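## Task

Lift the yellow tall cylinder that is lying on its side, stand it on end so that all of its base lies within the cyan circle, put it down there and let go. It only counts if it stays upright without the robot supporting it.

## Robot and tools

Robot: two 6-joint arms named left_arm and right_arm, each ending in a parallel gripper. The names do not refer to image sides. left_arm sits on the +y side of the scene.

Frame: a single scene frame is shared by everything. The origin is on the table surface midway between the arms. +x points out over the table, +z points up. Positions are in metres and orientations are quaternions written w first (qw, qx, qy, qz). Reported hand positions can be slightly wrong, more so at long reach. The arm bases may be tilted. Mounting plates and the metal frame behind the arms are fixed obstacles.

Gripper geometry: the fingers point along the gripper's +z axis and close along its y axis. end_effector_position is the point between the pads when closed, about 2 cm behind the fingertips. The tips move roughly 10 mm further forward as the fingers close.

Row format, used by all motion tools: 16 numbers. The first 8 are left_arm: x, y, z, qw, qx, qy, qz, opening. The next 8 are the same for right_arm. Both arms always appear, even if only one is moving. x, y, z and the quaternion are an absolute target pose in the scene frame for end_effector_position and end_effector_quat_wxyz. They are not offsets. Opening runs from -1 (closed) to +1 (fully open, 0.084 m).

execute_actions(actions): a list of actions. Each action is a table of up to 15 rows, and each row runs for one control step of 1/30 s. A shorter table repeats its last row to fill 15 steps, so one action lasts 0.5 s. An empty list only returns the state and images. Each target must be within 0.6 m of that gripper's current position along each of its own axes. If it is not, that action is refused for both arms. If the first action is refused or any action is malformed, nothing moves. At each step the commanded pose is clipped to within 70 mm and 16 degrees of the measured pose, so a far target takes several actions. Position has priority over orientation. To hold an orientation steady, repeat the same quaternion rather than copying the drifting reported one.

move(target, speed, blocking): target is one 16-number row as above, an absolute pose per arm. The gripper moves in a straight line toward it, and both arms finish together. Each path takes 0.5 to 10 s and is cut short at 10 s. speed is in m/s, from 0.002 to 0.5 (default 0.25), and rotation is limited to twice that in rad/s. The opening is applied at the start. Paths ignore obstacles and the other arm, and real motion can lag, stray or overshoot speed, especially near full reach. With blocking=false the call returns after 0.5 s while the motion continues. Other moves and actions are then refused until wait or stop shows the move has ended. The result adds a 'move:' line with an ending such as done, off_target, moving, held or fault, plus any limits: paced means the pose was clipped, held means a check blocked some steps, and afterwards the arm may rush. It also gives each gripper's distance from its target.

wait(seconds): 0 to 10. Lets the scene run with the last commands held and returns the state. stop(): brakes a running move, which needs some room. The fingers keep moving.

zoom_image(camera, region): camera is cam_high, cam_left_wrist or cam_right_wrist, each 672x504. region is [x0, y0, x1, y1] in pixels from the top-left, at most 504x504.

finished_scene(scene): ends scene 1 or 2 for good, after the last command has been held. The result reports success and gives the next task.

Results: a state line per arm with position, quaternion and linear/angular velocities. grip_measured is the actual finger opening on the opening scale. 'Hand target' is the pose the controller is currently heading for. 'pose unreachable' means the clearance check altered or blocked that arm. Step readings marked HELD show where an arm's command was held back. Joint torques are noisy and offset. MOTOR HOT appears from 65 °C, and at 80 °C an OVER-TEMPERATURE FAULT brakes that arm until it cools. A TORQUE FAULT, caused by too much contact load (limits of 46/46/27.6/27.6/18.4/18.4 N m from waist to wrist roll), backs the joint off, freezes the arm for 10 s and skips the rest of the call.

Gripping: to hold something, command an opening clearly below grip_measured. The lower you go, the harder the squeeze, up to about 24 N per pad. Slamming the fingers shut can overpress. Keep the grip firm, because brief external tugs can occur.

Keeping an arm still: resend the exact pose from the last result taken before it stopped, together with the intended opening, in every call.

Avoid: knocking anything off the table, which fails the task. Also avoid collisions or pressing between the arms, fast impacts, deep targets past a contact, and dropping or slamming objects. Set each cylinder down gently so it stands on its own, open the gripper, and move clear before finishing.

Each tool is called by a JSON object that holds its "method" and its "body", one argument or row to a line.

## Session

I'll start by looking at the scene.

{"method": "execute_actions", "body": {
  "actions": []
}}

Scene clock: 0.00 s.
left_arm: end_effector_position=(+0.5218, +0.5134, +0.2230) grip_measured=+1.00 end_effector_quat_wxyz=(+0.025, +0.923, -0.061, +0.379) end_effector_velocity=(-0.000, -0.000, -0.001) end_effector_angular_velocity=(+0.001, +0.002, -0.002) | right_arm: end_effector_position=(+0.1896, +0.0415, +0.2350) grip_measured=+1.00 end_effector_quat_wxyz=(-0.386, +0.263, +0.877, -0.115) end_effector_velocity=(+0.000, +0.000, +0.000) end_effector_angular_velocity=(+0.001, +0.000, -0.000)
Joint positions: left_arm=[ 0.498 -0.368 -0.653 -2.249  0.26   2.845  0.084] | right_arm=[ 0.665  0.516 -1.103  0.095  1.13  -1.629  0.084]
Joint velocities: left_arm=[-0.     0.001  0.     0.002 -0.001 -0.     0.   ] | right_arm=[-0.    -0.     0.     0.    -0.001 -0.001 -0.   ]
Joint torques (N m, as the arm reports them, + toward a larger angle): no reading
Hand target (left_arm): +0.522, +0.513, +0.223; +0.025, +0.923, -0.061, +0.379
Hand target (right_arm): +0.190, +0.042, +0.235; -0.386, +0.263, +0.877, -0.115

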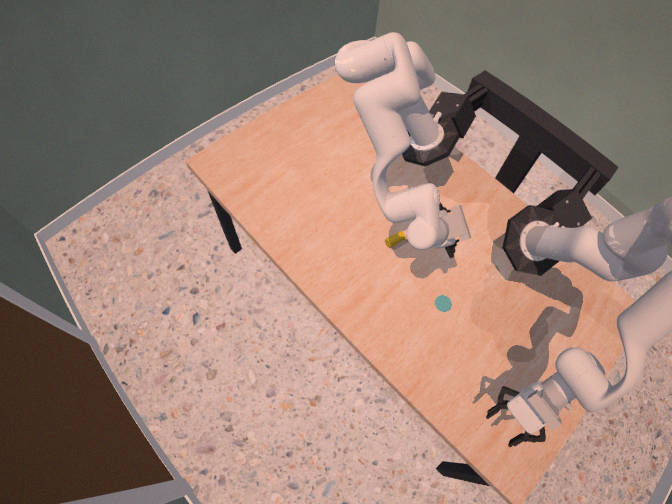

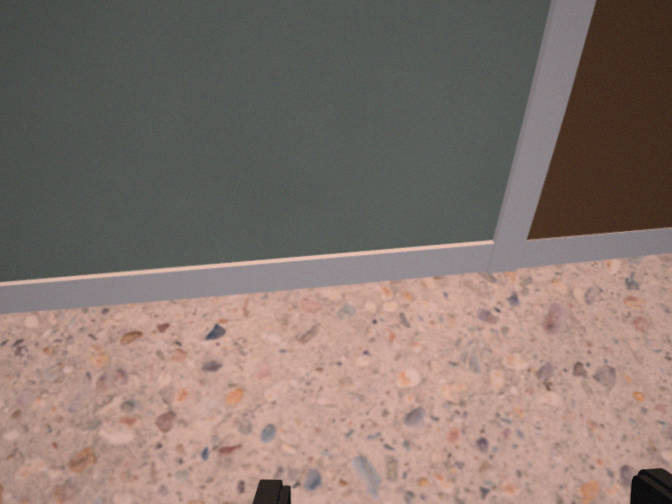

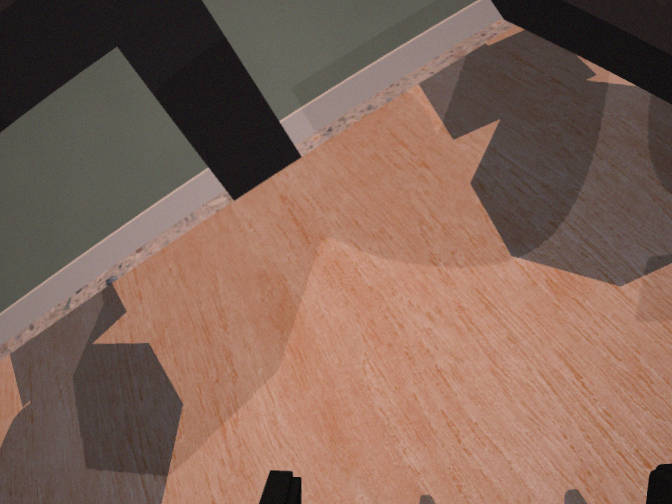

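{"method": "zoom_image", "body": {
  "camera": "cam_high",
  "region": [340, 180, 500, 330]
}}

Region (340, 180, 500, 330) of cam_high's 672x504 image, scaled by 3.150, with more detail than that image has; it fills the top 472 rows of this view, and the rest is white.

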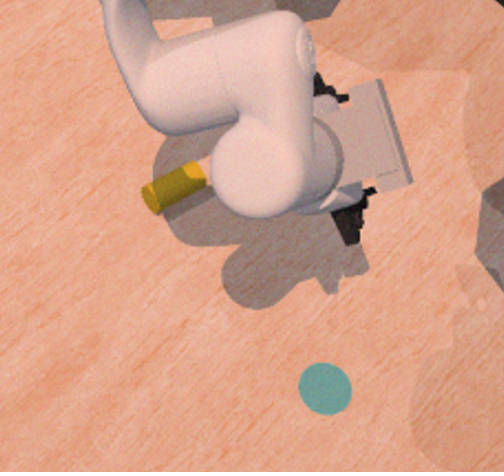

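{"method": "move", "body": {
  "target": [0.5218, 0.5134, 0.2230, 0.025, 0.923, -0.061, 0.379, 1, 0.33, -0.19, 0.12, -0.3791, 0.1270, 0.9151, 0.0526, 1],
  "speed": 0.4
}}

Scene clock: 77.50 s.
left_arm: end_effector_position=(+0.5218, +0.5134, +0.2230) grip_measured=+1.00 end_effector_quat_wxyz=(+0.025, +0.923, -0.061, +0.379) end_effector_velocity=(+0.000, -0.000, -0.000) end_effector_angular_velocity=(-0.002, +0.000, +0.002) | right_arm: end_effector_position=(+0.3311, -0.1899, +0.1196) grip_measured=+1.00 end_effector_quat_wxyz=(-0.378, +0.127, +0.916, +0.052) end_effector_velocity=(+0.002, -0.002, -0.001) end_effector_angular_velocity=(+0.001, +0.001, -0.003)
Joint positions: left_arm=[ 0.497 -0.368 -0.653 -2.247  0.259  2.842  0.084] | right_arm=[-0.     0.325 -1.003 -0.113  1.039 -2.522  0.084]
Joint velocities: left_arm=[-0.     0.001 -0.    -0.002  0.    -0.001 -0.   ] | right_arm=[-0.006  0.003 -0.007  0.001  0.003 -0.006  0.   ]
Joint torques (N m, as the arm reports them, + toward a larger angle): left_arm=[ -2.15 -12.32 -12.82  -0.06  -0.02  -0.25] | right_arm=[  8.61 -24.38  -7.6    0.88   0.75   1.06]
Hand target (left_arm): +0.522, +0.513, +0.223; +0.025, +0.923, -0.061, +0.379
Hand target (right_arm): +0.331, -0.190, +0.119; -0.378, +0.127, +0.915, +0.052
Off the commanded pose (left_arm): 0.000 m, 0 deg.
Off the commanded pose (right_arm): 0.001 m, 0 deg.
move: done; limits=paced
camera_calibration (this result's frames):
cam_left_wrist: T_world_to_cam=[[-0.142168, -0.989817, 0.00717992, 0.610687], [-0.699133, 0.0952765, -0.708615, 0.53781], [0.700715, -0.105762, -0.705559, -0.0249453], [0, 0, 0, 1]] pos_world=[0.4803, 0.550589, 0.359115]
cam_right_wrist: T_world_to_cam=[[0.264897, 0.964229, -0.00963689, 0.135058], [0.69172, -0.196976, -0.694783, -0.117441], [-0.671828, 0.17738, -0.719155, 0.47265], [0, 0, 0, 1]] pos_world=[0.363, -0.237198, 0.259614]

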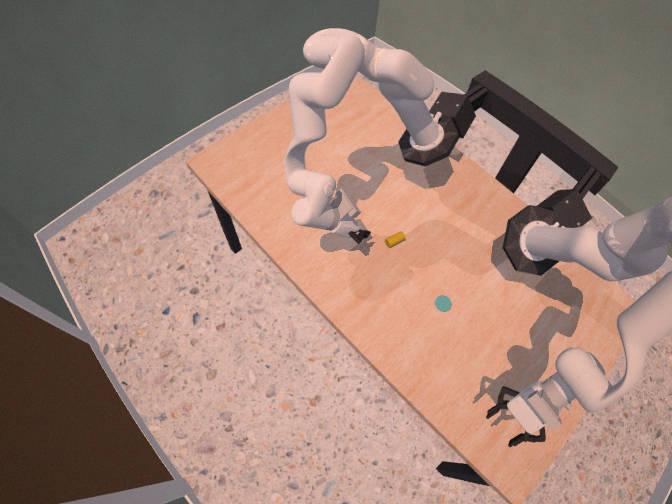

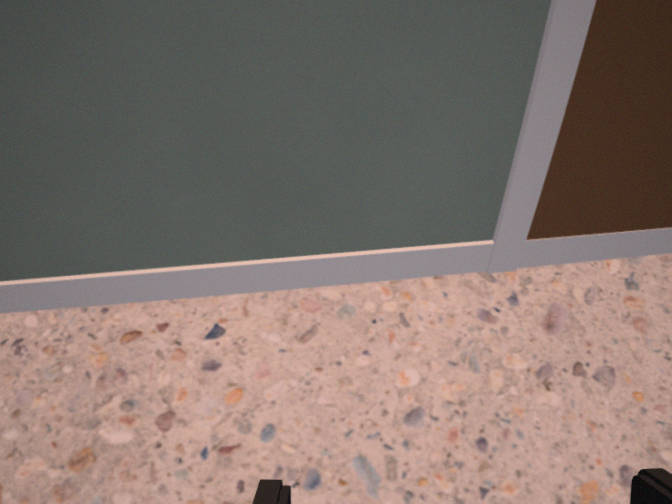

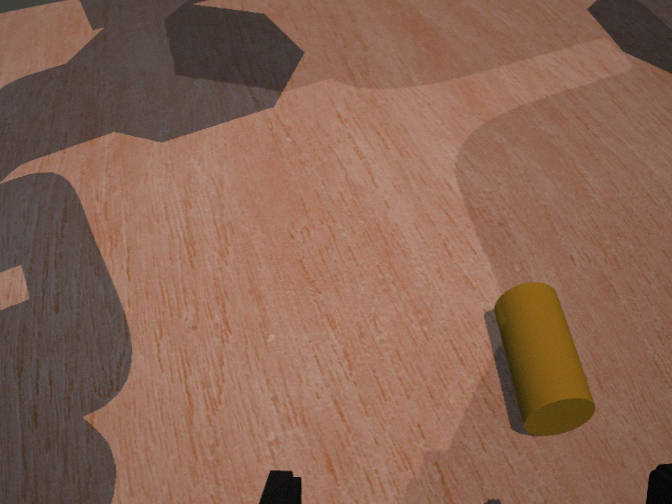

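{"method": "zoom_image", "body": {
  "camera": "cam_right_wrist",
  "region": [460, 260, 640, 460]
}}

Region (460, 260, 640, 460) of cam_right_wrist's 672x504 image, scaled by 2.520, with more detail than that image has; it fills the left 454 columns of this view, and the rest is white.

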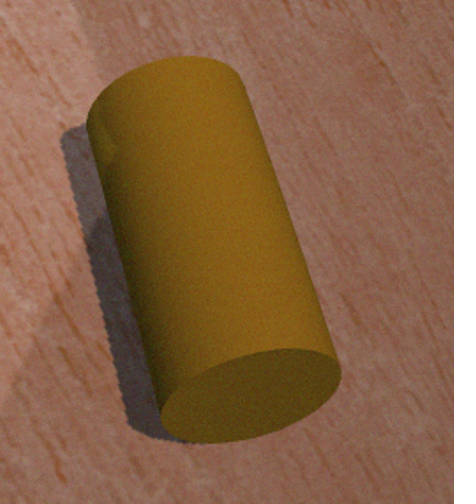

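{"method": "move", "body": {
  "target": [0.5218, 0.5134, 0.2230, 0.025, 0.923, -0.061, 0.379, 1, 0.2862, -0.1150, 0.0684, -0.3803, 0.1030, 0.9181, 0.0427, 0.5],
  "speed": 0.25
}}

Scene clock: 91.27 s.
left_arm: end_effector_position=(+0.5218, +0.5134, +0.2230) grip_measured=+1.00 end_effector_quat_wxyz=(+0.025, +0.923, -0.061, +0.379) end_effector_velocity=(-0.000, +0.000, -0.000) end_effector_angular_velocity=(-0.000, +0.001, +0.001) | right_arm: end_effector_position=(+0.2865, -0.1151, +0.0685) grip_measured=+0.49 end_effector_quat_wxyz=(-0.380, +0.103, +0.918, +0.043) end_effector_velocity=(-0.002, +0.002, -0.002) end_effector_angular_velocity=(-0.002, +0.003, +0.002)
Joint positions: left_arm=[ 0.497 -0.368 -0.653 -2.247  0.259  2.842  0.084] | right_arm=[ 0.109  0.548 -1.019 -0.113  0.864 -2.438  0.065]
Joint velocities: left_arm=[ 0.001  0.001 -0.    -0.001 -0.     0.    -0.   ] | right_arm=[ 0.003  0.008 -0.003  0.    -0.002  0.003 -0.   ]
Joint torques (N m, as the arm reports them, + toward a larger angle): left_arm=[ -2.15 -12.28 -12.86  -0.13  -0.01  -0.32] | right_arm=[  9.8  -24.05  -5.47   0.41   0.66   1.07]
Hand target (left_arm): +0.522, +0.513, +0.223; +0.025, +0.923, -0.061, +0.379
Hand target (right_arm): +0.286, -0.115, +0.068; -0.380, +0.103, +0.918, +0.043
Off the commanded pose (left_arm): 0.000 m, 0 deg.
Off the commanded pose (right_arm): 0.000 m, 0 deg.
move: done
camera_calibration (this result's frames):
cam_left_wrist: T_world_to_cam=[[-0.142167, -0.989817, 0.00718125, 0.610685], [-0.699134, 0.0952752, -0.708614, 0.537811], [0.700714, -0.105762, -0.70556, -0.0249442], [0, 0, 0, 1]] pos_world=[0.4803, 0.550588, 0.359115]
cam_right_wrist: T_world_to_cam=[[0.215352, 0.976494, -0.00906242, 0.0898236], [0.699668, -0.160762, -0.696147, -0.105401], [-0.68124, 0.143576, -0.717843, 0.391388], [0, 0, 0, 1]] pos_world=[0.321031, -0.160851, 0.208394]

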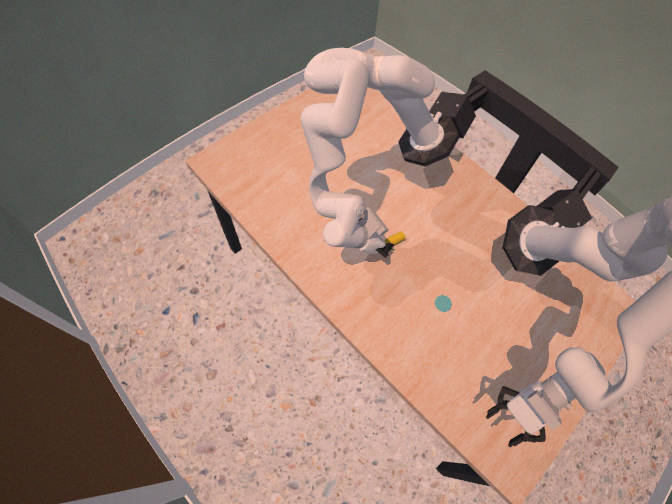

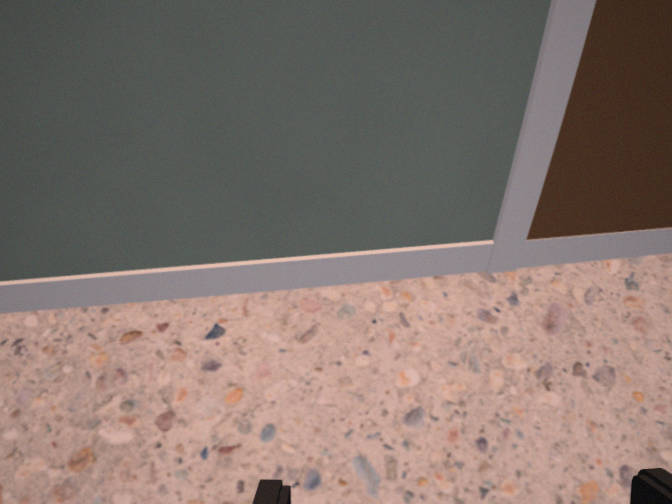

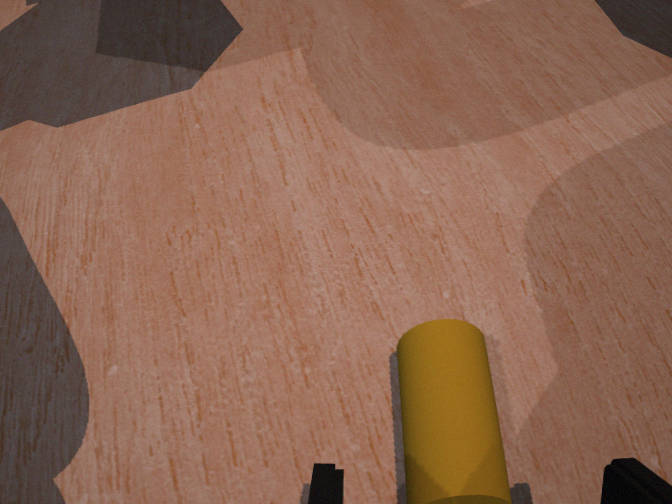

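{"method": "move", "body": {
  "target": [0.5218, 0.5134, 0.2230, 0.025, 0.923, -0.061, 0.379, 1, 0.2455, -0.1026, 0.027, -0.3803, 0.1030, 0.9181, 0.0427, 0.5],
  "speed": 0.12
}}

Scene clock: 99.97 s.
left_arm: end_effector_position=(+0.5218, +0.5134, +0.2230) grip_measured=+1.00 end_effector_quat_wxyz=(+0.025, +0.923, -0.061, +0.379) end_effector_velocity=(-0.000, +0.001, -0.000) end_effector_angular_velocity=(-0.000, +0.000, +0.002) | right_arm: end_effector_position=(+0.2460, -0.1027, +0.0270) grip_measured=+0.49 end_effector_quat_wxyz=(-0.380, +0.103, +0.918, +0.043) end_effector_velocity=(-0.002, +0.001, -0.002) end_effector_angular_velocity=(-0.000, +0.001, +0.002)
Joint positions: left_arm=[ 0.497 -0.368 -0.653 -2.247  0.259  2.842  0.084] | right_arm=[ 0.099  0.664 -0.979 -0.139  0.709 -2.416  0.065]
Joint velocities: left_arm=[ 0.001  0.    -0.    -0.001  0.    -0.    -0.   ] | right_arm=[ 0.     0.006  0.001 -0.002 -0.005  0.001 -0.   ]
Joint torques (N m, as the arm reports them, + toward a larger angle): left_arm=[ -2.14 -12.11 -12.89  -0.02  -0.01  -0.28] | right_arm=[  9.58 -22.76  -3.67   0.42   0.81   1.08]
Hand target (left_arm): +0.522, +0.513, +0.223; +0.025, +0.923, -0.061, +0.379
Hand target (right_arm): +0.246, -0.103, +0.027; -0.380, +0.103, +0.918, +0.043
Off the commanded pose (left_arm): 0.000 m, 0 deg.
Off the commanded pose (right_arm): 0.001 m, 0 deg.
move: done
camera_calibration (this result's frames):
cam_left_wrist: T_world_to_cam=[[-0.142167, -0.989817, 0.00718086, 0.610685], [-0.699134, 0.0952756, -0.708614, 0.537811], [0.700714, -0.105762, -0.70556, -0.0249443], [0, 0, 0, 1]] pos_world=[0.4803, 0.550588, 0.359115]
cam_right_wrist: T_world_to_cam=[[0.214924, 0.976589, -0.00907929, 0.0861067], [0.699981, -0.160519, -0.695888, -0.104043], [-0.681053, 0.143208, -0.718093, 0.332168], [0, 0, 0, 1]] pos_world=[0.280546, -0.148361, 0.166907]

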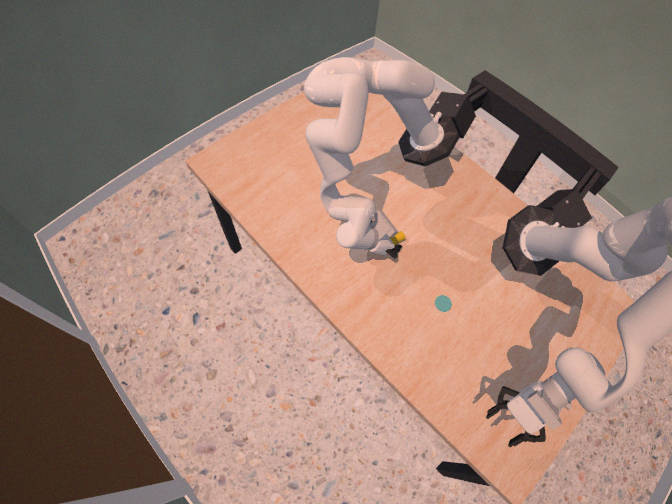

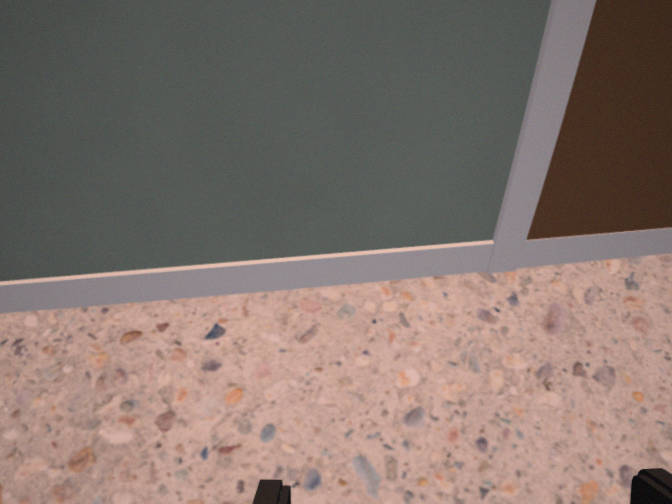

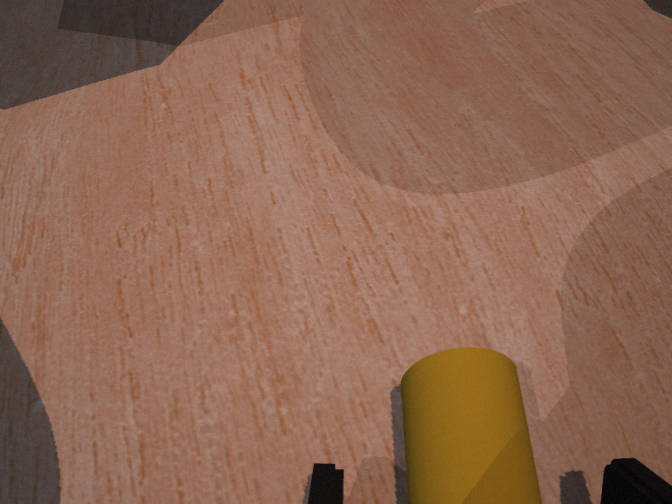

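{"method": "execute_actions", "body": {
  "actions": [
    [[0.5218,0.5134,0.2230,0.025,0.923,-0.061,0.379,1,0.2450,-0.1025,0.0273,-0.3803,0.1030,0.9181,0.0427,0.40],[0.5218,0.5134,0.2230,0.025,0.923,-0.061,0.379,1,0.2442,-0.1023,0.0276,-0.3803,0.1030,0.9181,0.0427,0.30],[0.5218,0.5134,0.2230,0.025,0.923,-0.061,0.379,1,0.2434,-0.1021,0.028,-0.3803,0.1030,0.9181,0.0427,0.20],[0.5218,0.5134,0.2230,0.025,0.923,-0.061,0.379,1,0.2426,-0.1019,0.028,-0.3803,0.1030,0.9181,0.0427,0.10],[0.5218,0.5134,0.2230,0.025,0.923,-0.061,0.379,1,0.2420,-0.1018,0.028,-0.3803,0.1030,0.9181,0.0427,0.02],[0.5218,0.5134,0.2230,0.025,0.923,-0.061,0.379,1,0.2420,-0.1018,0.028,-0.3803,0.1030,0.9181,0.0427,-0.06],[0.5218,0.5134,0.2230,0.025,0.923,-0.061,0.379,1,0.2420,-0.1018,0.028,-0.3803,0.1030,0.9181,0.0427,-0.13],[0.5218,0.5134,0.2230,0.025,0.923,-0.061,0.379,1,0.2420,-0.1018,0.028,-0.3803,0.1030,0.9181,0.0427,-0.19],[0.5218,0.5134,0.2230,0.025,0.923,-0.061,0.379,1,0.2420,-0.1018,0.028,-0.3803,0.1030,0.9181,0.0427,-0.25],[0.5218,0.5134,0.2230,0.025,0.923,-0.061,0.379,1,0.2420,-0.1018,0.028,-0.3803,0.1030,0.9181,0.0427,-0.31],[0.5218,0.5134,0.2230,0.025,0.923,-0.061,0.379,1,0.2420,-0.1018,0.028,-0.3803,0.1030,0.9181,0.0427,-0.37],[0.5218,0.5134,0.2230,0.025,0.923,-0.061,0.379,1,0.2420,-0.1018,0.028,-0.3803,0.1030,0.9181,0.0427,-0.43],[0.5218,0.5134,0.2230,0.025,0.923,-0.061,0.379,1,0.2420,-0.1018,0.028,-0.3803,0.1030,0.9181,0.0427,-0.50],[0.5218,0.5134,0.2230,0.025,0.923,-0.061,0.379,1,0.2420,-0.1018,0.028,-0.3803,0.1030,0.9181,0.0427,-0.57],[0.5218,0.5134,0.2230,0.025,0.923,-0.061,0.379,1,0.2420,-0.1018,0.028,-0.3803,0.1030,0.9181,0.0427,-0.65]]
  ]
}}

Scene clock: 111.50 s.
left_arm: end_effector_position=(+0.5218, +0.5134, +0.2230) grip_measured=+1.00 end_effector_quat_wxyz=(+0.025, +0.923, -0.061, +0.379) end_effector_velocity=(+0.000, -0.000, -0.000) end_effector_angular_velocity=(-0.001, -0.000, +0.002) | right_arm: end_effector_position=(+0.2421, -0.1018, +0.0280) grip_measured=-0.27 end_effector_quat_wxyz=(-0.380, +0.103, +0.918, +0.043) end_effector_velocity=(-0.000, +0.000, -0.000) end_effector_angular_velocity=(+0.001, -0.003, -0.001)
Joint positions: left_arm=[ 0.497 -0.368 -0.653 -2.247  0.259  2.842  0.084] | right_arm=[ 0.103  0.661 -0.967 -0.138  0.701 -2.412  0.032]
Joint velocities: left_arm=[-0.     0.    -0.    -0.002  0.    -0.     0.   ] | right_arm=[-0.    -0.001  0.003 -0.001 -0.005  0.     0.   ]
Joint torques (N m, as the arm reports them, + toward a larger angle): left_arm=[ -2.07 -12.26 -12.92  -0.17   0.01  -0.31] | right_arm=[  9.47 -22.58  -3.58   0.38   0.54   1.09]
Hand target (left_arm): +0.522, +0.513, +0.223; +0.025, +0.923, -0.061, +0.379
Hand target (right_arm): +0.242, -0.102, +0.028; -0.380, +0.103, +0.918, +0.043
Off the commanded pose (left_arm): 0.000 m, 0 deg.
Off the commanded pose (right_arm): 0.000 m, 0 deg.
Step readings (end_effector_position):
0: left_arm (+0.5218, +0.5134, +0.2230) | right_arm (+0.2456, -0.1027, +0.0268)
1: left_arm (+0.5218, +0.5134, +0.2230) | right_arm (+0.2456, -0.1027, +0.0268)
2: left_arm (+0.5218, +0.5134, +0.2230) | right_arm (+0.2456, -0.1027, +0.0268)
4: left_arm (+0.5218, +0.5134, +0.2230) | right_arm (+0.2452, -0.1025, +0.0271)
8: left_arm (+0.5218, +0.5134, +0.2230) | right_arm (+0.2430, -0.1021, +0.0278)
15: end_effector_position above
camera_calibration (this result's frames):
cam_left_wrist: T_world_to_cam=[[-0.142167, -0.989817, 0.00718127, 0.610685], [-0.699134, 0.0952752, -0.708614, 0.537811], [0.700714, -0.105762, -0.70556, -0.0249442], [0, 0, 0, 1]] pos_world=[0.4803, 0.550588, 0.359115]
cam_right_wrist: T_world_to_cam=[[0.214632, 0.976654, -0.00896812, 0.0861977], [0.699608, -0.160142, -0.696349, -0.100377], [-0.681528, 0.143185, -0.717647, 0.330178], [0, 0, 0, 1]] pos_world=[0.27675, -0.147536, 0.167827]

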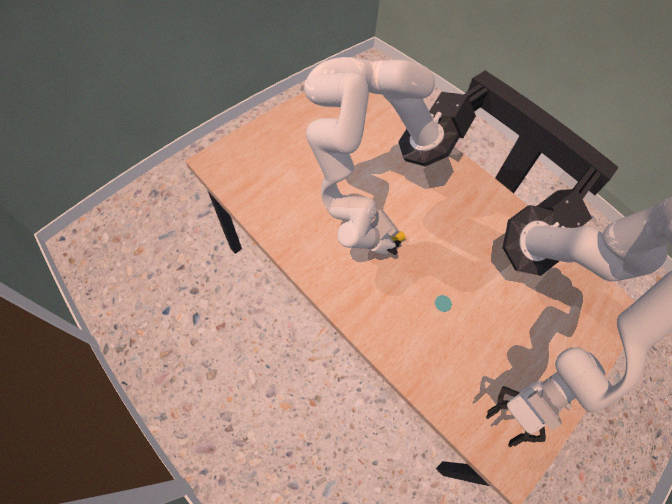

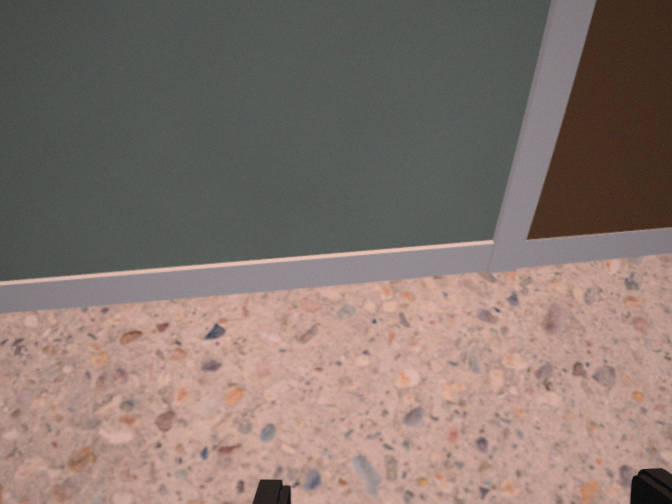

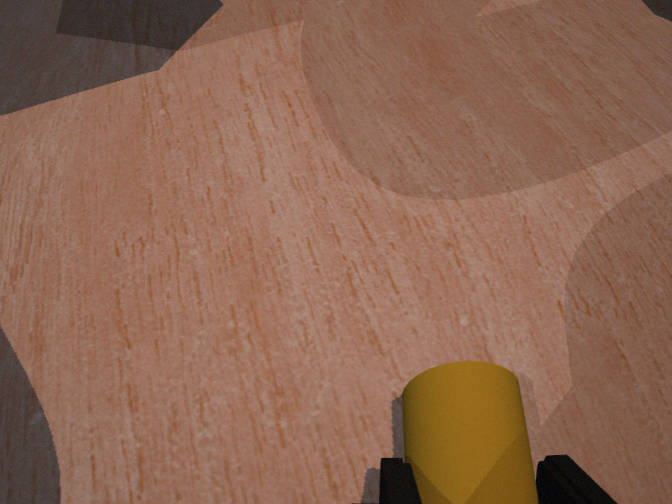

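{"method": "execute_actions", "body": {
  "actions": [
    [[0.5218,0.5134,0.2230,0.025,0.923,-0.061,0.379,1,0.2420,-0.1018,0.0281,-0.3803,0.1030,0.9181,0.0427,-0.7],[0.5218,0.5134,0.2230,0.025,0.923,-0.061,0.379,1,0.2420,-0.1018,0.0285,-0.3803,0.1030,0.9181,0.0427,-0.7],[0.5218,0.5134,0.2230,0.025,0.923,-0.061,0.379,1,0.2420,-0.1018,0.0290,-0.3803,0.1030,0.9181,0.0427,-0.7],[0.5218,0.5134,0.2230,0.025,0.923,-0.061,0.379,1,0.2420,-0.1016,0.0298,-0.3801,0.1021,0.9183,0.0431,-0.7],[0.5218,0.5134,0.2230,0.025,0.923,-0.061,0.379,1,0.2422,-0.1010,0.0308,-0.3795,0.0993,0.9188,0.0442,-0.7],[0.5218,0.5134,0.2230,0.025,0.923,-0.061,0.379,1,0.2423,-0.1000,0.0320,-0.3786,0.0947,0.9196,0.0460,-0.7],[0.5218,0.5134,0.2230,0.025,0.923,-0.061,0.379,1,0.2426,-0.0987,0.0334,-0.3772,0.0883,0.9206,0.0486,-0.7],[0.5218,0.5134,0.2230,0.025,0.923,-0.061,0.379,1,0.2430,-0.0969,0.0350,-0.3755,0.0801,0.9219,0.0518,-0.7],[0.5218,0.5134,0.2230,0.025,0.923,-0.061,0.379,1,0.2434,-0.0948,0.0368,-0.3732,0.0700,0.9234,0.0558,-0.7],[0.5218,0.5134,0.2230,0.025,0.923,-0.061,0.379,1,0.2439,-0.0922,0.0387,-0.3706,0.0580,0.9250,0.0606,-0.7],[0.5218,0.5134,0.2230,0.025,0.923,-0.061,0.379,1,0.2445,-0.0893,0.0408,-0.3674,0.0442,0.9267,0.0660,-0.7],[0.5218,0.5134,0.2230,0.025,0.923,-0.061,0.379,1,0.2451,-0.0860,0.0430,-0.3637,0.0286,0.9282,0.0721,-0.7],[0.5218,0.5134,0.2230,0.025,0.923,-0.061,0.379,1,0.2458,-0.0823,0.0453,-0.3595,0.0111,0.9297,0.0790,-0.7],[0.5218,0.5134,0.2230,0.025,0.923,-0.061,0.379,1,0.2467,-0.0782,0.0477,-0.3546,-0.0083,0.9309,0.0865,-0.7],[0.5218,0.5134,0.2230,0.025,0.923,-0.061,0.379,1,0.2475,-0.0737,0.0502,-0.3492,-0.0295,0.9318,0.0947,-0.7]],
    [[0.5218,0.5134,0.2230,0.025,0.923,-0.061,0.379,1,0.2485,-0.0690,0.0528,-0.3432,-0.0516,0.9321,0.1032,-0.7],[0.5218,0.5134,0.2230,0.025,0.923,-0.061,0.379,1,0.2494,-0.0644,0.0554,-0.3371,-0.0737,0.9319,0.1117,-0.7],[0.5218,0.5134,0.2230,0.025,0.923,-0.061,0.379,1,0.2503,-0.0597,0.0580,-0.3307,-0.0957,0.9312,0.1200,-0.7],[0.5218,0.5134,0.2230,0.025,0.923,-0.061,0.379,1,0.2512,-0.0550,0.0606,-0.3242,-0.1176,0.9298,0.1283,-0.7],[0.5218,0.5134,0.2230,0.025,0.923,-0.061,0.379,1,0.2521,-0.0503,0.0632,-0.3175,-0.1395,0.9280,0.1366,-0.7],[0.5218,0.5134,0.2230,0.025,0.923,-0.061,0.379,1,0.2531,-0.0457,0.0658,-0.3105,-0.1614,0.9255,0.1447,-0.7],[0.5218,0.5134,0.2230,0.025,0.923,-0.061,0.379,1,0.2540,-0.0410,0.0683,-0.3034,-0.1831,0.9226,0.1528,-0.7],[0.5218,0.5134,0.2230,0.025,0.923,-0.061,0.379,1,0.2549,-0.0363,0.0707,-0.2961,-0.2047,0.9190,0.1607,-0.7],[0.5218,0.5134,0.2230,0.025,0.923,-0.061,0.379,1,0.2558,-0.0316,0.0730,-0.2887,-0.2262,0.9149,0.1686,-0.7],[0.5218,0.5134,0.2230,0.025,0.923,-0.061,0.379,1,0.2568,-0.0269,0.0752,-0.2810,-0.2476,0.9103,0.1764,-0.7],[0.5218,0.5134,0.2230,0.025,0.923,-0.061,0.379,1,0.2577,-0.0223,0.0773,-0.2732,-0.2687,0.9051,0.1840,-0.7],[0.5218,0.5134,0.2230,0.025,0.923,-0.061,0.379,1,0.2586,-0.0176,0.0792,-0.2653,-0.2897,0.8994,0.1916,-0.7],[0.5218,0.5134,0.2230,0.025,0.923,-0.061,0.379,1,0.2595,-0.0129,0.0810,-0.2571,-0.3106,0.8931,0.1990,-0.7],[0.5218,0.5134,0.2230,0.025,0.923,-0.061,0.379,1,0.2604,-0.0082,0.0826,-0.2488,-0.3313,0.8863,0.2064,-0.7],[0.5218,0.5134,0.2230,0.025,0.923,-0.061,0.379,1,0.2614,-0.0035,0.0840,-0.2404,-0.3518,0.8791,0.2135,-0.7]],
    [[0.5218,0.5134,0.2230,0.025,0.923,-0.061,0.379,1,0.2623,0.0011,0.0852,-0.2318,-0.3721,0.8713,0.2207,-0.7],[0.5218,0.5134,0.2230,0.025,0.923,-0.061,0.379,1,0.2632,0.0058,0.0862,-0.2231,-0.3922,0.8630,0.2276,-0.7],[0.5218,0.5134,0.2230,0.025,0.923,-0.061,0.379,1,0.2641,0.0105,0.0870,-0.2143,-0.4120,0.8541,0.2344,-0.7],[0.5218,0.5134,0.2230,0.025,0.923,-0.061,0.379,1,0.2651,0.0152,0.0875,-0.2054,-0.4315,0.8447,0.2410,-0.7],[0.5218,0.5134,0.2230,0.025,0.923,-0.061,0.379,1,0.2660,0.0199,0.0879,-0.1962,-0.4509,0.8348,0.2476,-0.7],[0.5218,0.5134,0.2230,0.025,0.923,-0.061,0.379,1,0.2669,0.0245,0.088,-0.1870,-0.4700,0.8244,0.2539,-0.7],[0.5218,0.5134,0.2230,0.025,0.923,-0.061,0.379,1,0.2678,0.0292,0.088,-0.1777,-0.4887,0.8136,0.2602,-0.7],[0.5218,0.5134,0.2230,0.025,0.923,-0.061,0.379,1,0.2688,0.0339,0.088,-0.1683,-0.5072,0.8022,0.2662,-0.7],[0.5218,0.5134,0.2230,0.025,0.923,-0.061,0.379,1,0.2697,0.0386,0.088,-0.1588,-0.5254,0.7904,0.2722,-0.7],[0.5218,0.5134,0.2230,0.025,0.923,-0.061,0.379,1,0.2706,0.0433,0.088,-0.1491,-0.5432,0.7781,0.2779,-0.7],[0.5218,0.5134,0.2230,0.025,0.923,-0.061,0.379,1,0.2715,0.0479,0.088,-0.1394,-0.5608,0.7653,0.2835,-0.7],[0.5218,0.5134,0.2230,0.025,0.923,-0.061,0.379,1,0.2724,0.0526,0.088,-0.1296,-0.5780,0.7522,0.2889,-0.7],[0.5218,0.5134,0.2230,0.025,0.923,-0.061,0.379,1,0.2734,0.0573,0.088,-0.1197,-0.5949,0.7384,0.2941,-0.7],[0.5218,0.5134,0.2230,0.025,0.923,-0.061,0.379,1,0.2743,0.0620,0.088,-0.1098,-0.6113,0.7243,0.2992,-0.7],[0.5218,0.5134,0.2230,0.025,0.923,-0.061,0.379,1,0.2752,0.0667,0.088,-0.0998,-0.6274,0.7098,0.3041,-0.7]],
    [[0.5218,0.5134,0.2230,0.025,0.923,-0.061,0.379,1,0.2761,0.0713,0.088,-0.0897,-0.6433,0.6948,0.3088,-0.7],[0.5218,0.5134,0.2230,0.025,0.923,-0.061,0.379,1,0.2771,0.0760,0.088,-0.0796,-0.6586,0.6795,0.3133,-0.7],[0.5218,0.5134,0.2230,0.025,0.923,-0.061,0.379,1,0.2780,0.0807,0.088,-0.0694,-0.6737,0.6637,0.3176,-0.7],[0.5218,0.5134,0.2230,0.025,0.923,-0.061,0.379,1,0.2789,0.0854,0.088,-0.0592,-0.6882,0.6475,0.3218,-0.7],[0.5218,0.5134,0.2230,0.025,0.923,-0.061,0.379,1,0.2798,0.0901,0.088,-0.0490,-0.7024,0.6310,0.3257,-0.7],[0.5218,0.5134,0.2230,0.025,0.923,-0.061,0.379,1,0.2807,0.0947,0.088,-0.0387,-0.7161,0.6140,0.3295,-0.7],[0.5218,0.5134,0.2230,0.025,0.923,-0.061,0.379,1,0.2817,0.0994,0.088,-0.0284,-0.7295,0.5968,0.3331,-0.7],[0.5218,0.5134,0.2230,0.025,0.923,-0.061,0.379,1,0.2826,0.1041,0.088,-0.0181,-0.7424,0.5790,0.3364,-0.7],[0.5218,0.5134,0.2230,0.025,0.923,-0.061,0.379,1,0.2835,0.1088,0.088,-0.0078,-0.7549,0.5610,0.3396,-0.7],[0.5218,0.5134,0.2230,0.025,0.923,-0.061,0.379,1,0.2844,0.1134,0.088,0.0026,-0.7669,0.5427,0.3425,-0.7],[0.5218,0.5134,0.2230,0.025,0.923,-0.061,0.379,1,0.2854,0.1181,0.088,0.0129,-0.7784,0.5240,0.3453,-0.7],[0.5218,0.5134,0.2230,0.025,0.923,-0.061,0.379,1,0.2863,0.1228,0.088,0.0232,-0.7895,0.5051,0.3479,-0.7],[0.5218,0.5134,0.2230,0.025,0.923,-0.061,0.379,1,0.2872,0.1275,0.088,0.0335,-0.8001,0.4858,0.3502,-0.7],[0.5218,0.5134,0.2230,0.025,0.923,-0.061,0.379,1,0.2881,0.1322,0.088,0.0438,-0.8102,0.4662,0.3523,-0.7],[0.5218,0.5134,0.2230,0.025,0.923,-0.061,0.379,1,0.2890,0.1368,0.088,0.0540,-0.8199,0.4464,0.3543,-0.7]],
    [[0.5218,0.5134,0.2230,0.025,0.923,-0.061,0.379,1,0.2900,0.1415,0.088,0.0643,-0.8291,0.4263,0.3560,-0.7],[0.5218,0.5134,0.2230,0.025,0.923,-0.061,0.379,1,0.2908,0.1460,0.088,0.0741,-0.8374,0.4067,0.3574,-0.7],[0.5218,0.5134,0.2230,0.025,0.923,-0.061,0.379,1,0.2917,0.1501,0.088,0.0830,-0.8446,0.3888,0.3586,-0.7],[0.5218,0.5134,0.2230,0.025,0.923,-0.061,0.379,1,0.2924,0.1538,0.088,0.0909,-0.8508,0.3723,0.3595,-0.7],[0.5218,0.5134,0.2230,0.025,0.923,-0.061,0.379,1,0.2930,0.1571,0.088,0.0981,-0.8561,0.3575,0.3602,-0.7],[0.5218,0.5134,0.2230,0.025,0.923,-0.061,0.379,1,0.2936,0.1600,0.088,0.1043,-0.8605,0.3443,0.3607,-0.7],[0.5218,0.5134,0.2230,0.025,0.923,-0.061,0.379,1,0.2941,0.1626,0.088,0.1097,-0.8641,0.3329,0.3611,-0.7],[0.5218,0.5134,0.2230,0.025,0.923,-0.061,0.379,1,0.2945,0.1647,0.088,0.1143,-0.8672,0.3231,0.3613,-0.7],[0.5218,0.5134,0.2230,0.025,0.923,-0.061,0.379,1,0.2949,0.1665,0.088,0.1181,-0.8695,0.3150,0.3615,-0.7],[0.5218,0.5134,0.2230,0.025,0.923,-0.061,0.379,1,0.2952,0.1678,0.088,0.1210,-0.8713,0.3088,0.3617,-0.7],[0.5218,0.5134,0.2230,0.025,0.923,-0.061,0.379,1,0.2953,0.1688,0.088,0.1230,-0.8726,0.3043,0.3617,-0.7],[0.5218,0.5134,0.2230,0.025,0.923,-0.061,0.379,1,0.2955,0.1694,0.088,0.1242,-0.8733,0.3016,0.3618,-0.7],[0.5218,0.5134,0.2230,0.025,0.923,-0.061,0.379,1,0.2955,0.1696,0.088,0.1246,-0.8736,0.3008,0.3618,-0.7]]
  ]
}}

Scene clock: 197.63 s.
left_arm: end_effector_position=(+0.5218, +0.5134, +0.2230) grip_measured=+1.00 end_effector_quat_wxyz=(+0.025, +0.923, -0.061, +0.379) end_effector_velocity=(-0.000, -0.000, -0.000) end_effector_angular_velocity=(-0.000, +0.000, -0.000) | right_arm: end_effector_position=(+0.2938, +0.1645, +0.0892) grip_measured=-0.27 end_effector_quat_wxyz=(-0.065, +0.840, -0.447, -0.300) end_effector_velocity=(+0.008, +0.047, -0.004) end_effector_angular_velocity=(+0.580, -0.267, +0.836)
Joint positions: left_arm=[ 0.497 -0.368 -0.653 -2.247  0.259  2.842  0.084] | right_arm=[ 0.551  0.924 -1.361  0.081  0.485 -4.652  0.032]
Joint velocities: left_arm=[0. 0. 0. 0. 0. 0. 0.] | right_arm=[ 0.007  0.139 -0.228  0.35   0.114 -1.337  0.   ]
Joint torques (N m, as the arm reports them, + toward a larger angle): left_arm=[ -2.07 -12.17 -12.83  -0.02  -0.01  -0.2 ] | right_arm=[ 12.02 -28.97  -8.58   0.19  -0.37   0.81]
Hand target (left_arm): +0.522, +0.513, +0.223; +0.025, +0.923, -0.061, +0.379
Hand target (right_arm): +0.295, +0.170, +0.089; -0.097, +0.872, -0.364, -0.311
Off the commanded pose (left_arm): 0.000 m, 0 deg.
Off the commanded pose (right_arm): 0.005 m, 20 deg; orientation clipped at the last step of the last action.
Step readings (end_effector_position; steps 1 to 15: 1st action; 16 to 30: 2nd action; 31 to 45: 3rd action; 46 to 60: 4th action; 61 to 75: 5th action):
0: left_arm (+0.5218, +0.5134, +0.2230) | right_arm (+0.2420, -0.1018, +0.0280)
1: left_arm (+0.5218, +0.5134, +0.2230) | right_arm (+0.2420, -0.1018, +0.0280)
2: left_arm (+0.5218, +0.5134, +0.2230) | right_arm (+0.2420, -0.1018, +0.0280)
4: left_arm (+0.5218, +0.5134, +0.2230) | right_arm (+0.2420, -0.1018, +0.0282)
8: left_arm (+0.5218, +0.5134, +0.2230) | right_arm (+0.2420, -0.1012, +0.0300)
15: left_arm (+0.5218, +0.5134, +0.2230) | right_arm (+0.2441, -0.0905, +0.0395)
16: left_arm (+0.5218, +0.5134, +0.2230) | right_arm (+0.2446, -0.0877, +0.0414)
17: left_arm (+0.5218, +0.5134, +0.2230) | right_arm (+0.2452, -0.0846, +0.0435)
19: left_arm (+0.5218, +0.5134, +0.2230) | right_arm (+0.2465, -0.0774, +0.0479)
23: left_arm (+0.5218, +0.5134, +0.2230) | right_arm (+0.2495, -0.0607, +0.0578)
30: left_arm (+0.5218, +0.5134, +0.2230) | right_arm (+0.2558, -0.0287, +0.0750)
31: left_arm (+0.5218, +0.5134, +0.2230) | right_arm (+0.2567, -0.0241, +0.0771)
32: left_arm (+0.5218, +0.5134, +0.2230) | right_arm (+0.2576, -0.0195, +0.0791)
34: left_arm (+0.5218, +0.5134, +0.2230) | right_arm (+0.2595, -0.0103, +0.0825)
38: left_arm (+0.5218, +0.5134, +0.2230) | right_arm (+0.2632, +0.0081, +0.0871)
45: left_arm (+0.5218, +0.5134, +0.2230) | right_arm (+0.2693, +0.0402, +0.0896)
46: left_arm (+0.5218, +0.5134, +0.2230) | right_arm (+0.2702, +0.0448, +0.0897)
47: left_arm (+0.5218, +0.5134, +0.2230) | right_arm (+0.2711, +0.0495, +0.0898)
49: left_arm (+0.5218, +0.5134, +0.2230) | right_arm (+0.2730, +0.0587, +0.0899)
53: left_arm (+0.5218, +0.5134, +0.2230) | right_arm (+0.2768, +0.0771, +0.0899)
60: left_arm (+0.5218, +0.5134, +0.2230) | right_arm (+0.2831, +0.1095, +0.0901)
61: left_arm (+0.5218, +0.5134, +0.2230) | right_arm (+0.2840, +0.1142, +0.0901)
62: left_arm (+0.5218, +0.5134, +0.2230) | right_arm (+0.2848, +0.1188, +0.0902)
64: left_arm (+0.5218, +0.5134, +0.2230) | right_arm (+0.2866, +0.1280, +0.0902)
68: left_arm (+0.5218, +0.5134, +0.2230) | right_arm (+0.2900, +0.1452, +0.0900)
75: end_effector_position above
camera_calibration (this result's frames):
cam_left_wrist: T_world_to_cam=[[-0.142167, -0.989817, 0.00718117, 0.610685], [-0.699134, 0.0952753, -0.708614, 0.537811], [0.700714, -0.105762, -0.70556, -0.0249443], [0, 0, 0, 1]] pos_world=[0.4803, 0.550588, 0.359115]
cam_right_wrist: T_world_to_cam=[[-0.795799, -0.586653, 0.150139, 0.355415], [-0.412791, 0.706936, 0.574321, 0.0196179], [-0.443066, 0.395068, -0.804745, 0.267482], [0, 0, 0, 1]] pos_world=[0.40945, 0.0889635, 0.150626]

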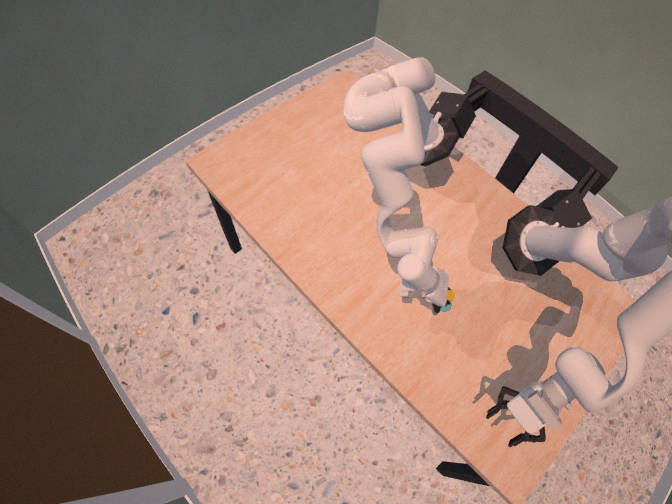

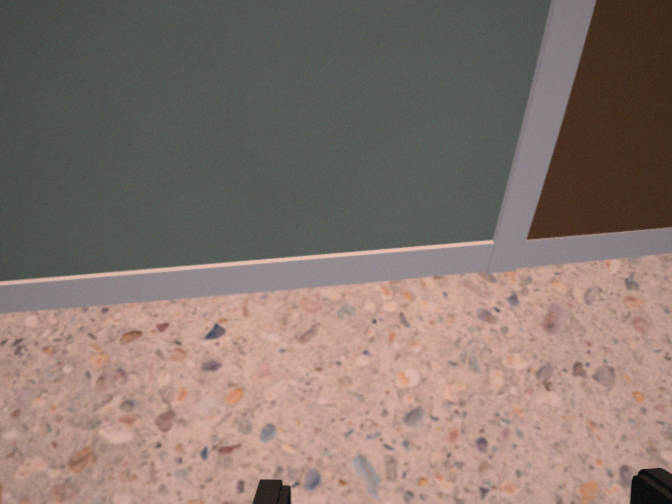

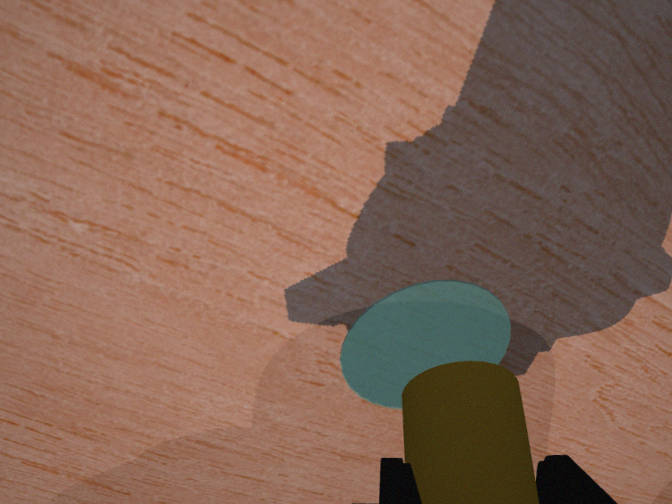

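{"method": "execute_actions", "body": {
  "actions": []
}}

{"method": "zoom_image", "body": {
  "camera": "cam_right_wrist",
  "region": [300, 230, 600, 480]
}}

Scene clock: 198.47 s.
left_arm: end_effector_position=(+0.5218, +0.5134, +0.2230) grip_measured=+1.00 end_effector_quat_wxyz=(+0.025, +0.923, -0.061, +0.379) end_effector_velocity=(-0.000, +0.000, +0.000) end_effector_angular_velocity=(+0.001, +0.000, -0.000) | right_arm: end_effector_position=(+0.2950, +0.1700, +0.0889) grip_measured=-0.27 end_effector_quat_wxyz=(-0.097, +0.872, -0.364, -0.311) end_effector_velocity=(+0.000, -0.000, +0.000) end_effector_angular_velocity=(+0.001, +0.000, +0.000)
Joint positions: left_arm=[ 0.497 -0.368 -0.653 -2.247  0.259  2.842  0.084] | right_arm=[ 0.547  0.944 -1.399  0.157  0.516 -4.907  0.032]
Joint velocities: left_arm=[ 0.    -0.001 -0.     0.001 -0.001  0.     0.   ] | right_arm=[-0.001 -0.001 -0.     0.001  0.001 -0.001 -0.   ]
Joint torques (N m, as the arm reports them, + toward a larger angle): left_arm=[ -2.21 -12.15 -12.86  -0.09  -0.13  -0.23] | right_arm=[ 13.65 -27.9   -9.53  -0.07  -0.3    1.13]
Hand target (left_arm): +0.522, +0.513, +0.223; +0.025, +0.923, -0.061, +0.379
Hand target (right_arm): +0.295, +0.170, +0.089; -0.097, +0.872, -0.364, -0.311
Off the commanded pose (left_arm): 0.000 m, 0 deg.
Off the commanded pose (right_arm): 0.001 m, 10 deg; orientation clipped at the last step of the last action.
camera_calibration (this result's frames):
cam_left_wrist: T_world_to_cam=[[-0.142167, -0.989817, 0.00718138, 0.610685], [-0.699134, 0.0952751, -0.708614, 0.537811], [0.700714, -0.105762, -0.70556, -0.0249442], [0, 0, 0, 1]] pos_world=[0.4803, 0.550588, 0.359115]
cam_right_wrist: T_world_to_cam=[[-0.701576, -0.710886, 0.0493179, 0.361904], [-0.533176, 0.56959, 0.625533, 0.0707388], [-0.472773, 0.412564, -0.778638, 0.269103], [0, 0, 0, 1]] pos_world=[0.418844, 0.105958, 0.147436]

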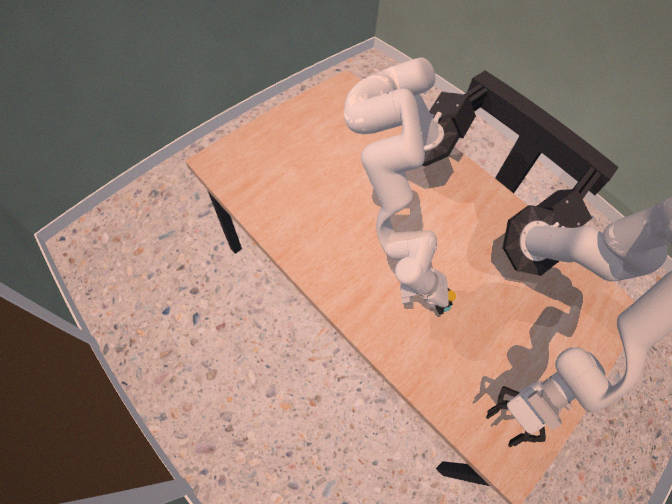

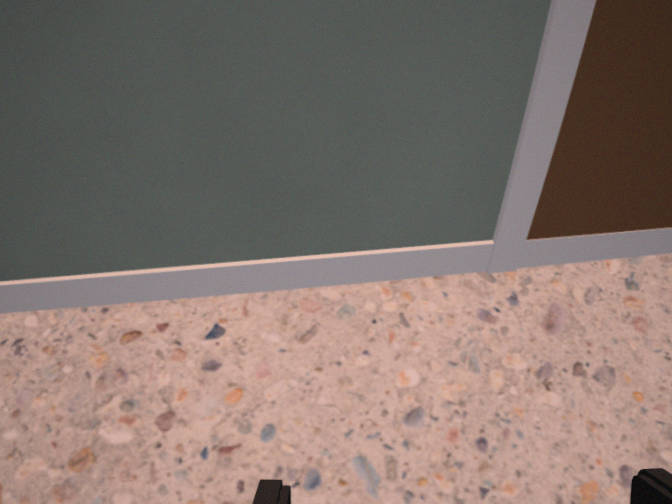

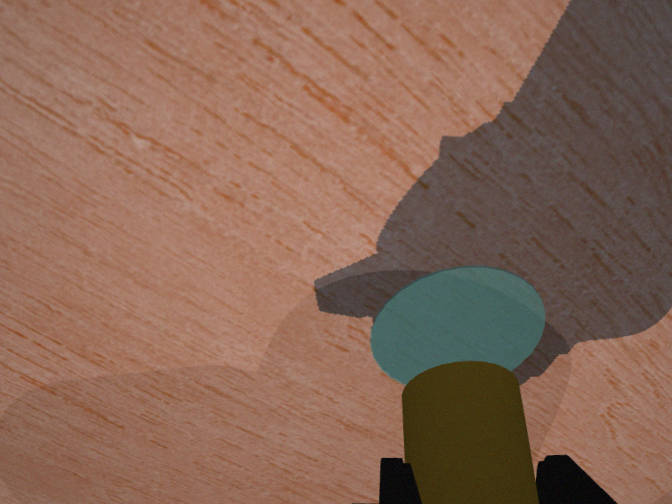

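Region (300, 230, 600, 480) of cam_right_wrist's 672x504 image, scaled by 1.680, with more detail than that image has.

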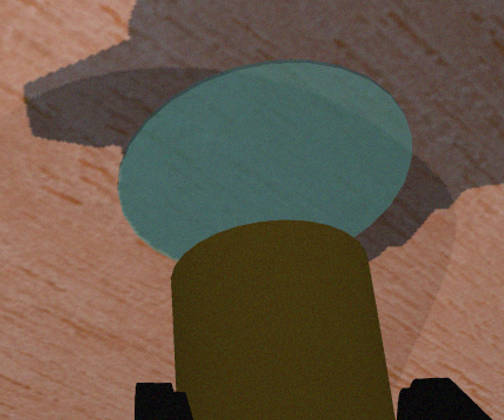

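{"method": "move", "body": {
  "target": [0.5218, 0.5134, 0.2230, 0.025, 0.923, -0.061, 0.379, 1, 0.2772, 0.1702, 0.057, 0.1403, -0.8596, 0.3386, 0.3561, -0.7],
  "speed": 0.2
}}

{"method": "zoom_image", "body": {
  "camera": "cam_right_wrist",
  "region": [300, 254, 620, 504]
}}

Scene clock: 217.83 s.
left_arm: end_effector_position=(+0.5218, +0.5134, +0.2230) grip_measured=+1.00 end_effector_quat_wxyz=(+0.025, +0.923, -0.061, +0.379) end_effector_velocity=(+0.000, -0.001, -0.000) end_effector_angular_velocity=(-0.001, +0.001, -0.001) | right_arm: end_effector_position=(+0.2776, +0.1703, +0.0571) grip_measured=-0.27 end_effector_quat_wxyz=(-0.140, +0.860, -0.339, -0.355) end_effector_velocity=(-0.003, -0.001, -0.002) end_effector_angular_velocity=(+0.010, +0.008, +0.003)
Joint positions: left_arm=[ 0.497 -0.368 -0.653 -2.247  0.259  2.842  0.084] | right_arm=[ 0.511  1.019 -1.41   0.447  0.475 -5.261  0.032]
Joint velocities: left_arm=[-0.001  0.001 -0.    -0.    -0.    -0.     0.   ] | right_arm=[-0.003  0.004  0.001  0.026  0.004 -0.031 -0.   ]
Joint torques (N m, as the arm reports them, + toward a larger angle): left_arm=[ -2.29 -12.35 -12.87  -0.11  -0.03  -0.21] | right_arm=[ 13.29 -27.21  -8.06   0.08   0.2    0.99]
Hand target (left_arm): +0.522, +0.513, +0.223; +0.025, +0.923, -0.061, +0.379
Hand target (right_arm): +0.277, +0.170, +0.057; -0.140, +0.860, -0.339, -0.356
Off the commanded pose (left_arm): 0.000 m, 0 deg.
Off the commanded pose (right_arm): 0.000 m, 0 deg.
move: done
camera_calibration (this result's frames):
cam_left_wrist: T_world_to_cam=[[-0.142167, -0.989817, 0.00718129, 0.610685], [-0.699134, 0.0952753, -0.708614, 0.537811], [0.700714, -0.105762, -0.70556, -0.0249442], [0, 0, 0, 1]] pos_world=[0.4803, 0.550588, 0.359115]
cam_right_wrist: T_world_to_cam=[[-0.688669, -0.725041, -0.00719089, 0.353514], [-0.50921, 0.476557, 0.716658, 0.085113], [-0.516179, 0.497201, -0.697388, 0.228985], [0, 0, 0, 1]] pos_world=[0.404991, 0.101899, 0.101236]

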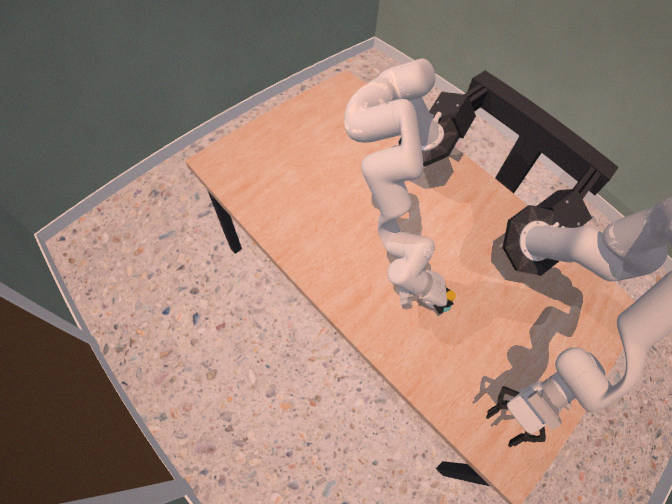

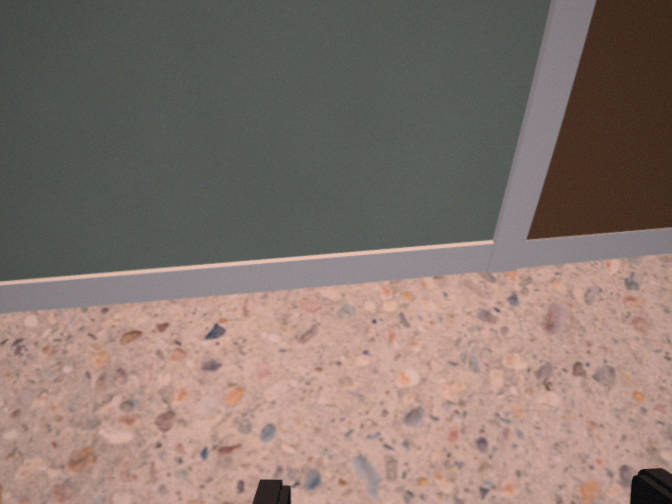

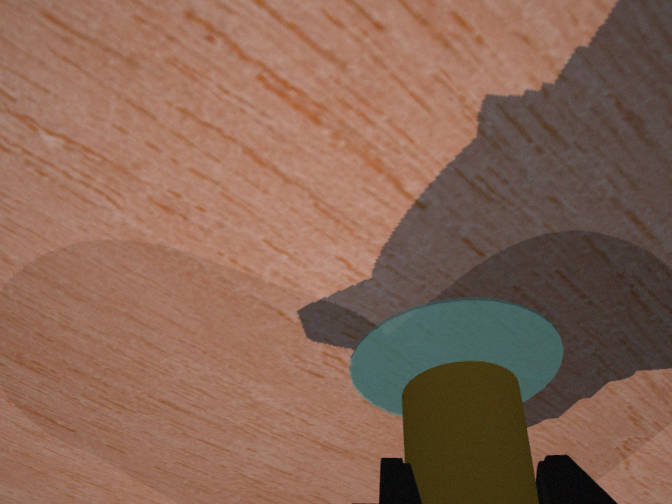

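Region (300, 254, 620, 504) of cam_right_wrist's 672x504 image, scaled by 1.575, with more detail than that image has; it fills the top 394 rows of this view, and the rest is white.

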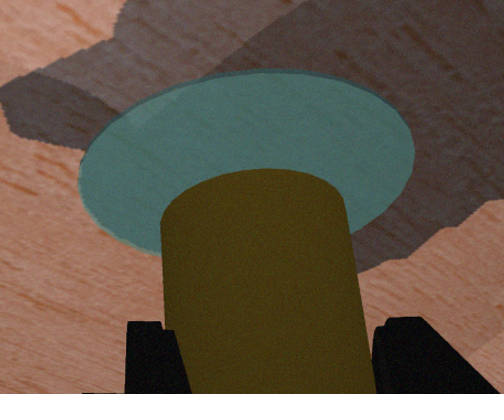

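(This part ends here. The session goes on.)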